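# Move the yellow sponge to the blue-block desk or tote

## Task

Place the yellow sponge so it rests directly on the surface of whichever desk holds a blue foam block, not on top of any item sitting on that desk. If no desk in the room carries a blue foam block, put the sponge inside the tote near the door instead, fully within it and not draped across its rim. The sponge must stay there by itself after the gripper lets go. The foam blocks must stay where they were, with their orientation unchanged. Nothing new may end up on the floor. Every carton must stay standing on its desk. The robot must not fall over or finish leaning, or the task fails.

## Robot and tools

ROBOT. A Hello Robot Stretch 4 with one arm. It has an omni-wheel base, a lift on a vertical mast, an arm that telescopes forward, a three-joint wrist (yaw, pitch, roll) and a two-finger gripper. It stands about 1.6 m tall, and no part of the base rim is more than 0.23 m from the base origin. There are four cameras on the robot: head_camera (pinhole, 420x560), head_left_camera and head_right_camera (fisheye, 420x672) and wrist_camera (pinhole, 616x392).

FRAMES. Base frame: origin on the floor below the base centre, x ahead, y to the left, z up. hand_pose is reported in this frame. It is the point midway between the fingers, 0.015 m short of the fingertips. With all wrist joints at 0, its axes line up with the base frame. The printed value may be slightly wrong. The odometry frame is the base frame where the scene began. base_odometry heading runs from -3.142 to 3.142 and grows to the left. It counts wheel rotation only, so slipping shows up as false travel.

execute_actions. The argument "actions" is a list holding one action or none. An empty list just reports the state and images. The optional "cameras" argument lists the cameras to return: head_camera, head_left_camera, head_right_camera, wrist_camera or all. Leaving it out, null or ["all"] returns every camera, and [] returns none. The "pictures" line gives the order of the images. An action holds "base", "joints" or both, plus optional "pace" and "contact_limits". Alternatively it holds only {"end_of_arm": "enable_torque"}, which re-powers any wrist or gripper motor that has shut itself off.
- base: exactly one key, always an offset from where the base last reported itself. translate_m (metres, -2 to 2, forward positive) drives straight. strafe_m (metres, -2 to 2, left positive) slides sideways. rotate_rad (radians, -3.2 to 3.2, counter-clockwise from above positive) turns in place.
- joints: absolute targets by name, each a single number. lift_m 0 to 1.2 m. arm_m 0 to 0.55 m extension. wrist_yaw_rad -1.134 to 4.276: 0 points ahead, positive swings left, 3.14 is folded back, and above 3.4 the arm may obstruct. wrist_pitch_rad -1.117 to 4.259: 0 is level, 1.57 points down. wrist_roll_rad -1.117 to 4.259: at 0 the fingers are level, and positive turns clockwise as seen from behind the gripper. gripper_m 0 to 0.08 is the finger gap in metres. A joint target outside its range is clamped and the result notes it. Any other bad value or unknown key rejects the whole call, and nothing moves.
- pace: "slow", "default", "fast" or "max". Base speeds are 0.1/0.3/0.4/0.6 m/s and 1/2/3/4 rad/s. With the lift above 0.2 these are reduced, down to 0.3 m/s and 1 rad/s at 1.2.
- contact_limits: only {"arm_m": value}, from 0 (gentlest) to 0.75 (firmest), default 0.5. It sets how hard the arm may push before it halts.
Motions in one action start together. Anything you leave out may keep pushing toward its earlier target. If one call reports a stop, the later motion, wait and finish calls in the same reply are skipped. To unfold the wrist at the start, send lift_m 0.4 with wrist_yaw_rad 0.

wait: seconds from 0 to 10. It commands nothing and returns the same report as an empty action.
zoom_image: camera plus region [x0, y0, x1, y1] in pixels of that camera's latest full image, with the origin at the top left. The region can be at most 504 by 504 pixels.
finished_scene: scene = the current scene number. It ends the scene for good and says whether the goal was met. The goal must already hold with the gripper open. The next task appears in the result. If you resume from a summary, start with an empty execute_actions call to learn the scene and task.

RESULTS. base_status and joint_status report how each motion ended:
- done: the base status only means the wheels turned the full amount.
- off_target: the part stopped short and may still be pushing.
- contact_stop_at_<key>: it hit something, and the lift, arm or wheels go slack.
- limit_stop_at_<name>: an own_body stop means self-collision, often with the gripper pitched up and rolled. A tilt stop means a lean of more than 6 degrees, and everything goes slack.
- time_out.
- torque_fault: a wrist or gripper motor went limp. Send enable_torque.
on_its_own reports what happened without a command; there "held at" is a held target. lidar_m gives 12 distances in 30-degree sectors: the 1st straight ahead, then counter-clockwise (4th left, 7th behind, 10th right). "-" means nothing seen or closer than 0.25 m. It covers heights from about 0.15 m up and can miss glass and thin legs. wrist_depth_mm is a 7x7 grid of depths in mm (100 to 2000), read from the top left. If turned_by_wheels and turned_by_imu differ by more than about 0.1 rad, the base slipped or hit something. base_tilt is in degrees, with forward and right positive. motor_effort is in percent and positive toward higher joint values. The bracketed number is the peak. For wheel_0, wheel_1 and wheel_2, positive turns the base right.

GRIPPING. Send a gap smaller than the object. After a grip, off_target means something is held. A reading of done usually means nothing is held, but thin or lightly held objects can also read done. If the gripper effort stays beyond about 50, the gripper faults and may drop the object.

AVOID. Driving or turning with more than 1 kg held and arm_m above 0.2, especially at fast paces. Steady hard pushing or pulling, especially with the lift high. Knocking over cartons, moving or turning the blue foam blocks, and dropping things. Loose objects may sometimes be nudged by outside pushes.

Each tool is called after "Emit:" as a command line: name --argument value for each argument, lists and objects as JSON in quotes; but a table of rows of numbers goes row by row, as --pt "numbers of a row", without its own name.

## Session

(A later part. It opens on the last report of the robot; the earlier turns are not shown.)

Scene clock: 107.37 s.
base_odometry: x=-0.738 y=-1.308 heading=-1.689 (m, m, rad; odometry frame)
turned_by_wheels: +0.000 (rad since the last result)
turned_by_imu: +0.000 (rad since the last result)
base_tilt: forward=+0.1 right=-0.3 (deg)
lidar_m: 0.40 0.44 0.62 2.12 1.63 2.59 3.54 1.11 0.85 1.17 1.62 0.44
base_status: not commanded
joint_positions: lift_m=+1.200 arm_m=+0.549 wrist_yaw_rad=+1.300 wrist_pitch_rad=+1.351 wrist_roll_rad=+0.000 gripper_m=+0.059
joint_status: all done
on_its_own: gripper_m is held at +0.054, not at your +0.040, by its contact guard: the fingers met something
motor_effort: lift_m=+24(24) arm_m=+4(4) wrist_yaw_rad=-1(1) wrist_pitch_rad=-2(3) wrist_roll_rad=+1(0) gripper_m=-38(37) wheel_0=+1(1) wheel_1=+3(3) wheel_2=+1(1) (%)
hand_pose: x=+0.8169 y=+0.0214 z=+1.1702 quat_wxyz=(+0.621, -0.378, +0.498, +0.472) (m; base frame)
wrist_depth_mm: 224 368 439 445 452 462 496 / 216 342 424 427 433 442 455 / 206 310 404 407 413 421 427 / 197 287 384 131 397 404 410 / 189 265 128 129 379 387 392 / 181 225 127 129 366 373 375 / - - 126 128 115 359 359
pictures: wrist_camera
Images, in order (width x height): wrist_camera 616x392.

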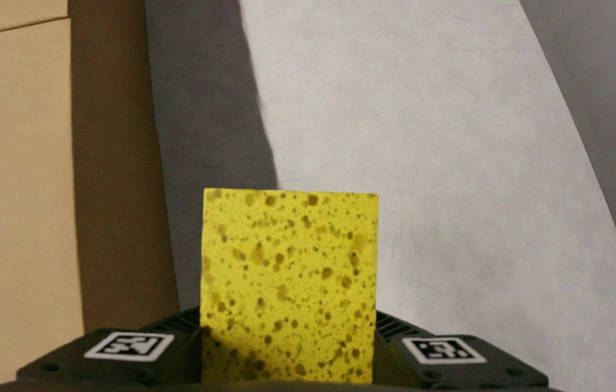

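Emit:
execute_actions --actions '[{"joints":{"wrist_pitch_rad":0.6}}]' --cameras '[]'

Emit:
execute_actions --actions '[{"joints":{"arm_m":0.01},"base":{"translate_m":-0.85},"pace":"fast"}]' --cameras '[]'

Emit:
execute_actions --actions '[{"base":{"rotate_rad":1.545},"joints":{"lift_m":0.45,"wrist_yaw_rad":0,"wrist_pitch_rad":1.57},"pace":"fast"}]' --cameras '[]'

Emit:
execute_actions --actions '[{"base":{"translate_m":0.95},"joints":{"arm_m":0.3},"pace":"fast"}]' --cameras '["head_camera","wrist_camera"]'

Scene clock: 117.40 s.
base_odometry: x=-0.738 y=-1.308 heading=-1.689 (m, m, rad; odometry frame)
turned_by_wheels: +0.000 (rad since the last result)
turned_by_imu: +0.001 (rad since the last result)
base_tilt: forward=+0.0 right=-0.2 (deg)
lidar_m: 0.41 0.44 0.63 2.10 1.65 2.62 3.54 1.12 0.82 1.16 1.62 0.44
base_status: not commanded
joint_positions: lift_m=+1.200 arm_m=+0.549 wrist_yaw_rad=+1.300 wrist_pitch_rad=+0.603 wrist_roll_rad=+0.000 gripper_m=+0.059
joint_status: all done
on_its_own: gripper_m is held at +0.054, not at your +0.040, by its contact guard: the fingers met something
motor_effort: lift_m=+24(24) arm_m=+4(4) wrist_yaw_rad=-2(0) wrist_pitch_rad=-9(14) wrist_roll_rad=+1(1) gripper_m=-37(37) wheel_0=+1(1) wheel_1=+3(3) wheel_2=+1(1) (%)
hand_pose: x=+0.8513 y=+0.1454 z=+1.2571 quat_wxyz=(+0.760, -0.180, +0.236, +0.578) (m; base frame)
wrist_depth_mm: 1708 1808 1983 1499 831 574 452 / 1808 1983 - 1537 866 585 462 / 1921 647 1060 1098 891 609 477 / 452 508 759 131 809 621 488 / 366 466 128 129 654 634 492 / 304 379 128 128 549 574 496 / - - 126 128 115 500 496
pictures: none
No camera images: the call's "cameras" was empty. Leave "cameras" out to get every camera's image.

Scene clock: 121.70 s.
base_odometry: x=-0.637 y=-0.464 heading=-1.689 (m, m, rad; odometry frame)
turned_by_wheels: +0.000 (rad since the last result)
turned_by_imu: +0.005 (rad since the last result)
base_tilt: forward=+0.1 right=-0.2 (deg)
lidar_m: 1.27 1.35 2.24 1.44 1.94 1.91 2.61 1.08 0.79 0.76 0.81 1.31
base_status: done
joint_positions: lift_m=+1.200 arm_m=+0.011 wrist_yaw_rad=+1.300 wrist_pitch_rad=+0.603 wrist_roll_rad=+0.000 gripper_m=+0.059
joint_status: all done
on_its_own: gripper_m is held at +0.054, not at your +0.040, by its contact guard: the fingers met something
motor_effort: lift_m=+24(24) arm_m=-4(5) wrist_yaw_rad=-2(0) wrist_pitch_rad=-10(7) wrist_roll_rad=-1(0) gripper_m=-37(36) wheel_0=-1(8) wheel_1=-4(7) wheel_2=+0(12) (%)
hand_pose: x=+0.3127 y=+0.1454 z=+1.2572 quat_wxyz=(+0.760, -0.180, +0.236, +0.578) (m; base frame)
wrist_depth_mm: 1756 1808 1921 - - - 1808 / 1863 1983 - - - - 1921 / 1983 - - - - - 1281 / - - - 131 - - 1808 / 1983 - 128 129 - - 1983 / 1708 1756 128 129 1808 1808 1863 / - - 126 128 115 1576 1618
pictures: none
No camera images: the call's "cameras" was empty. Leave "cameras" out to get every camera's image.

Scene clock: 124.67 s.
base_odometry: x=-0.637 y=-0.464 heading=-0.145 (m, m, rad; odometry frame)
turned_by_wheels: +1.544 (rad since the last result)
turned_by_imu: +1.572 (rad since the last result)
base_tilt: forward=+0.1 right=-0.3 (deg)
lidar_m: 1.43 1.95 1.91 1.79 1.13 0.80 0.76 0.80 2.20 1.26 1.33 2.22
base_status: done
joint_positions: lift_m=+0.450 arm_m=+0.011 wrist_yaw_rad=+0.000 wrist_pitch_rad=+1.570 wrist_roll_rad=+0.000 gripper_m=+0.059
joint_status: all done
on_its_own: gripper_m is held at +0.054, not at your +0.040, by its contact guard: the fingers met something
motor_effort: lift_m=+15(22) arm_m=-4(4) wrist_yaw_rad=-2(8) wrist_pitch_rad=-3(5) wrist_roll_rad=+0(0) gripper_m=-38(37) wheel_0=-4(9) wheel_1=-5(10) wheel_2=-5(7) (%)
hand_pose: x=+0.1818 y=-0.0874 z=+0.4159 quat_wxyz=(+0.707, +0.000, +0.707, +0.000) (m; base frame)
wrist_depth_mm: 559 569 574 580 591 597 609 / 559 564 569 585 585 597 603 / 559 564 569 574 585 591 597 / 554 559 559 131 580 591 591 / 549 554 128 129 580 585 591 / 353 343 128 129 569 580 585 / - - 126 128 115 574 580
pictures: none
No camera images: the call's "cameras" was empty. Leave "cameras" out to get every camera's image.

Scene clock: 128.33 s.
base_odometry: x=+0.303 y=-0.601 heading=-0.145 (m, m, rad; odometry frame)
turned_by_wheels: +0.000 (rad since the last result)
turned_by_imu: -0.004 (rad since the last result)
base_tilt: forward=+0.1 right=-0.2 (deg)
lidar_m: 0.50 1.02 1.28 1.84 1.92 1.81 1.84 2.58 1.32 1.26 1.76 0.61
base_status: done
joint_positions: lift_m=+0.450 arm_m=+0.299 wrist_yaw_rad=+0.000 wrist_pitch_rad=+1.570 wrist_roll_rad=+0.000 gripper_m=+0.059
joint_status: all done
on_its_own: gripper_m is held at +0.054, not at your +0.040, by its contact guard: the fingers met something
motor_effort: lift_m=+16(16) arm_m=+4(4) wrist_yaw_rad=-4(0) wrist_pitch_rad=+0(6) wrist_roll_rad=+1(0) gripper_m=-35(37) wheel_0=+1(4) wheel_1=+3(11) wheel_2=+1(15) (%)
hand_pose: x=+0.4703 y=-0.0874 z=+0.4159 quat_wxyz=(+0.707, +0.000, +0.707, +0.000) (m; base frame)
wrist_depth_mm: 559 564 569 488 585 597 603 / 554 559 517 569 585 591 597 / 554 554 564 569 574 591 597 / 554 554 554 131 574 585 597 / 549 554 128 129 574 580 591 / 544 549 128 128 574 580 585 / - - 126 128 116 574 585
pictures: head_camera, wrist_camera
Images, in order (width x height): head_camera 420x560, wrist_camera 616x392.

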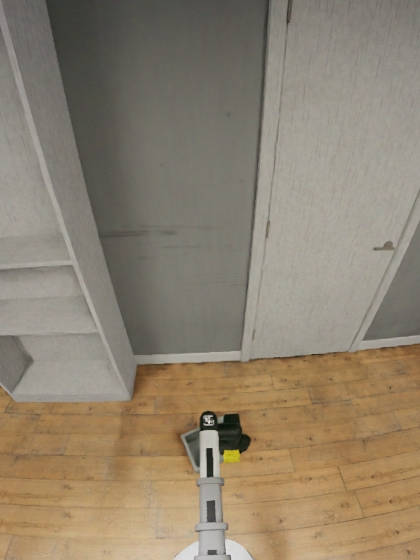

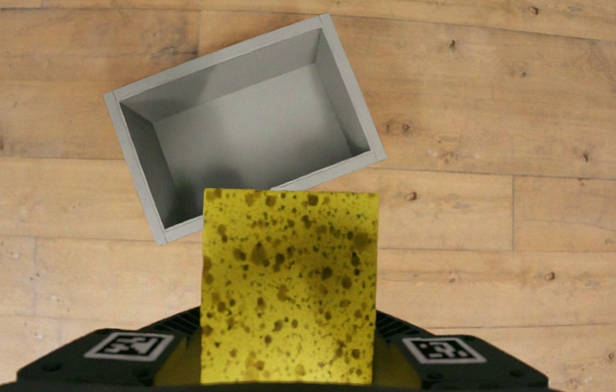

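Emit:
execute_actions --actions '[{"base":{"strafe_m":0.065},"joints":{"arm_m":0.436,"lift_m":0.22,"wrist_roll_rad":1.22}}]' --cameras '["wrist_camera"]'

Scene clock: 137.43 s.
base_odometry: x=+0.312 y=-0.537 heading=-0.145 (m, m, rad; odometry frame)
turned_by_wheels: +0.000 (rad since the last result)
turned_by_imu: +0.001 (rad since the last result)
base_tilt: forward=+0.0 right=-0.2 (deg)
lidar_m: 0.51 0.99 1.26 1.78 1.83 1.84 1.93 2.60 1.40 1.33 1.78 0.58
base_status: done
joint_positions: lift_m=+0.220 arm_m=+0.435 wrist_yaw_rad=+0.000 wrist_pitch_rad=+1.570 wrist_roll_rad=+1.220 gripper_m=+0.059
joint_status: all done
on_its_own: gripper_m is held at +0.054, not at your +0.040, by its contact guard: the fingers met something
motor_effort: lift_m=+15(14) arm_m=+4(5) wrist_yaw_rad=+0(2) wrist_pitch_rad=-1(3) wrist_roll_rad=+1(9) gripper_m=-37(40) wheel_0=-1(10) wheel_1=+4(13) wheel_2=+0(3) (%)
hand_pose: x=+0.6063 y=-0.0874 z=+0.1860 quat_wxyz=(+0.580, +0.405, +0.579, -0.405) (m; base frame)
wrist_depth_mm: 330 332 274 279 343 347 351 / 329 229 264 268 232 345 349 / 327 229 330 336 267 345 347 / 325 229 329 130 236 343 347 / 325 228 128 129 217 342 345 / 324 224 127 129 216 340 343 / - - 126 128 115 338 340
pictures: wrist_camera
Images, in order (width x height): wrist_camera 616x392.

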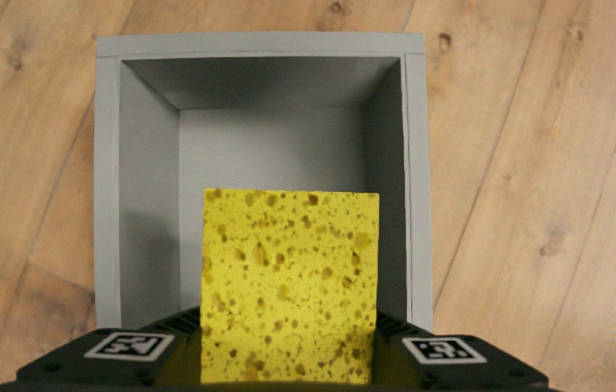

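Need about 2 cm forward.

Emit:
execute_actions --actions '[{"joints":{"arm_m":0.458}}]' --cameras '[]'

Emit:
execute_actions --actions '[{"joints":{"lift_m":0.07},"pace":"slow"}]' --cameras '[]'

Emit:
execute_actions --actions '[{"joints":{"gripper_m":0.072}}]' --cameras '[]'

Emit:
execute_actions --actions '[{"joints":{"lift_m":0.3}}]' --cameras '["wrist_camera"]'

Emit:
finished_scene --scene 2

Scene clock: 144.87 s.
base_odometry: x=+0.312 y=-0.537 heading=-0.145 (m, m, rad; odometry frame)
turned_by_wheels: +0.000 (rad since the last result)
turned_by_imu: +0.001 (rad since the last result)
base_tilt: forward=+0.1 right=-0.2 (deg)
lidar_m: 0.51 1.00 1.23 1.77 1.85 1.81 1.93 2.61 1.40 1.34 1.74 0.56
base_status: not commanded
joint_positions: lift_m=+0.220 arm_m=+0.457 wrist_yaw_rad=+0.000 wrist_pitch_rad=+1.570 wrist_roll_rad=+1.220 gripper_m=+0.059
joint_status: all done
on_its_own: gripper_m is held at +0.054, not at your +0.040, by its contact guard: the fingers met something
motor_effort: lift_m=+15(15) arm_m=+4(6) wrist_yaw_rad=-4(1) wrist_pitch_rad=-1(0) wrist_roll_rad=+0(2) gripper_m=-37(36) wheel_0=-1(1) wheel_1=+4(4) wheel_2=+0(0) (%)
hand_pose: x=+0.6283 y=-0.0874 z=+0.1860 quat_wxyz=(+0.580, +0.405, +0.579, -0.405) (m; base frame)
wrist_depth_mm: 330 332 336 340 343 347 351 / 329 234 237 242 242 345 349 / 327 244 330 334 307 343 345 / 325 242 271 130 274 342 345 / 325 239 128 129 249 342 343 / 324 213 128 128 226 340 343 / - - 126 128 115 340 342
pictures: none
No camera images: the call's "cameras" was empty. Leave "cameras" out to get every camera's image.

Scene clock: 146.90 s.
base_odometry: x=+0.312 y=-0.537 heading=-0.145 (m, m, rad; odometry frame)
turned_by_wheels: +0.000 (rad since the last result)
turned_by_imu: +0.000 (rad since the last result)
base_tilt: forward=+0.1 right=-0.2 (deg)
lidar_m: 0.53 1.00 1.26 1.76 1.83 1.82 1.90 2.57 1.40 1.32 1.75 0.61
base_status: not commanded
joint_positions: lift_m=+0.070 arm_m=+0.457 wrist_yaw_rad=+0.000 wrist_pitch_rad=+1.570 wrist_roll_rad=+1.220 gripper_m=+0.059
joint_status: all done
on_its_own: gripper_m is held at +0.054, not at your +0.040, by its contact guard: the fingers met something
motor_effort: lift_m=+15(15) arm_m=+4(4) wrist_yaw_rad=-3(1) wrist_pitch_rad=-4(2) wrist_roll_rad=+0(3) gripper_m=-37(35) wheel_0=-1(1) wheel_1=+4(4) wheel_2=+0(0) (%)
hand_pose: x=+0.6283 y=-0.0874 z=+0.0360 quat_wxyz=(+0.580, +0.405, +0.579, -0.405) (m; base frame)
wrist_depth_mm: 120 157 167 169 169 153 - / 121 179 182 183 185 161 - / 122 179 180 182 183 162 - / 121 178 179 130 183 164 - / 121 177 128 129 182 164 - / 119 166 128 128 182 164 - / - - 126 128 115 135 -
pictures: none
No camera images: the call's "cameras" was empty. Leave "cameras" out to get every camera's image.

Scene clock: 147.67 s.
base_odometry: x=+0.312 y=-0.537 heading=-0.145 (m, m, rad; odometry frame)
turned_by_wheels: +0.000 (rad since the last result)
turned_by_imu: +0.000 (rad since the last result)
base_tilt: forward=+0.0 right=-0.2 (deg)
lidar_m: 0.54 0.99 1.25 1.77 1.83 1.84 1.91 2.62 1.42 1.33 1.77 0.57
base_status: not commanded
joint_positions: lift_m=+0.070 arm_m=+0.457 wrist_yaw_rad=+0.000 wrist_pitch_rad=+1.570 wrist_roll_rad=+1.220 gripper_m=+0.072
joint_status: all done
motor_effort: lift_m=+14(14) arm_m=+4(4) wrist_yaw_rad=-5(2) wrist_pitch_rad=-1(0) wrist_roll_rad=+2(1) gripper_m=+2(38) wheel_0=-1(1) wheel_1=+4(4) wheel_2=+0(0) (%)
hand_pose: x=+0.6283 y=-0.0874 z=+0.0360 quat_wxyz=(+0.580, +0.405, +0.579, -0.405) (m; base frame)
wrist_depth_mm: 120 157 167 169 170 153 - / 121 179 181 183 185 161 - / 122 179 180 182 184 163 - / 121 178 179 137 183 164 - / 121 177 135 136 182 164 - / 119 155 134 135 181 164 - / - - 134 135 135 - -
pictures: none
No camera images: the call's "cameras" was empty. Leave "cameras" out to get every camera's image.

Scene clock: 149.70 s.
base_odometry: x=+0.312 y=-0.537 heading=-0.145 (m, m, rad; odometry frame)
turned_by_wheels: +0.000 (rad since the last result)
turned_by_imu: +0.000 (rad since the last result)
base_tilt: forward=+0.1 right=-0.2 (deg)
lidar_m: 0.53 0.98 1.25 1.76 1.81 1.84 1.92 2.60 1.41 1.33 1.77 0.58
base_status: not commanded
joint_positions: lift_m=+0.300 arm_m=+0.457 wrist_yaw_rad=+0.000 wrist_pitch_rad=+1.570 wrist_roll_rad=+1.220 gripper_m=+0.072
joint_status: all done
motor_effort: lift_m=+25(25) arm_m=+4(4) wrist_yaw_rad=-2(1) wrist_pitch_rad=+0(1) wrist_roll_rad=-1(1) gripper_m=+3(1) wheel_0=-1(1) wheel_1=+3(4) wheel_2=+0(0) (%)
hand_pose: x=+0.6283 y=-0.0874 z=+0.2651 quat_wxyz=(+0.580, +0.405, +0.579, -0.405) (m; base frame)
wrist_depth_mm: 407 413 418 424 424 430 433 / 410 413 413 421 421 427 433 / 407 410 355 413 389 427 430 / 404 407 410 413 413 424 430 / 402 407 407 366 415 421 424 / 399 404 397 410 312 421 427 / - - 389 407 135 - 427
pictures: wrist_camera
Images, in order (width x height): wrist_camera 616x392.

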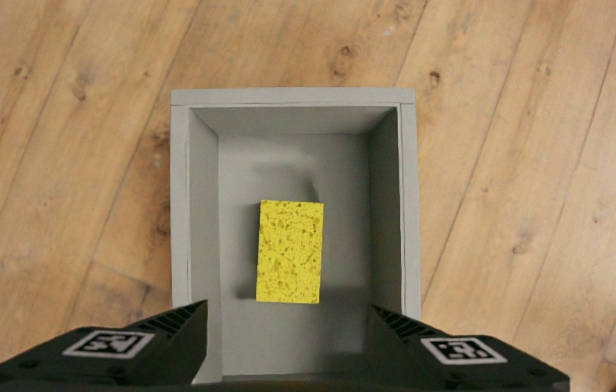

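The scene is finished: the task was done.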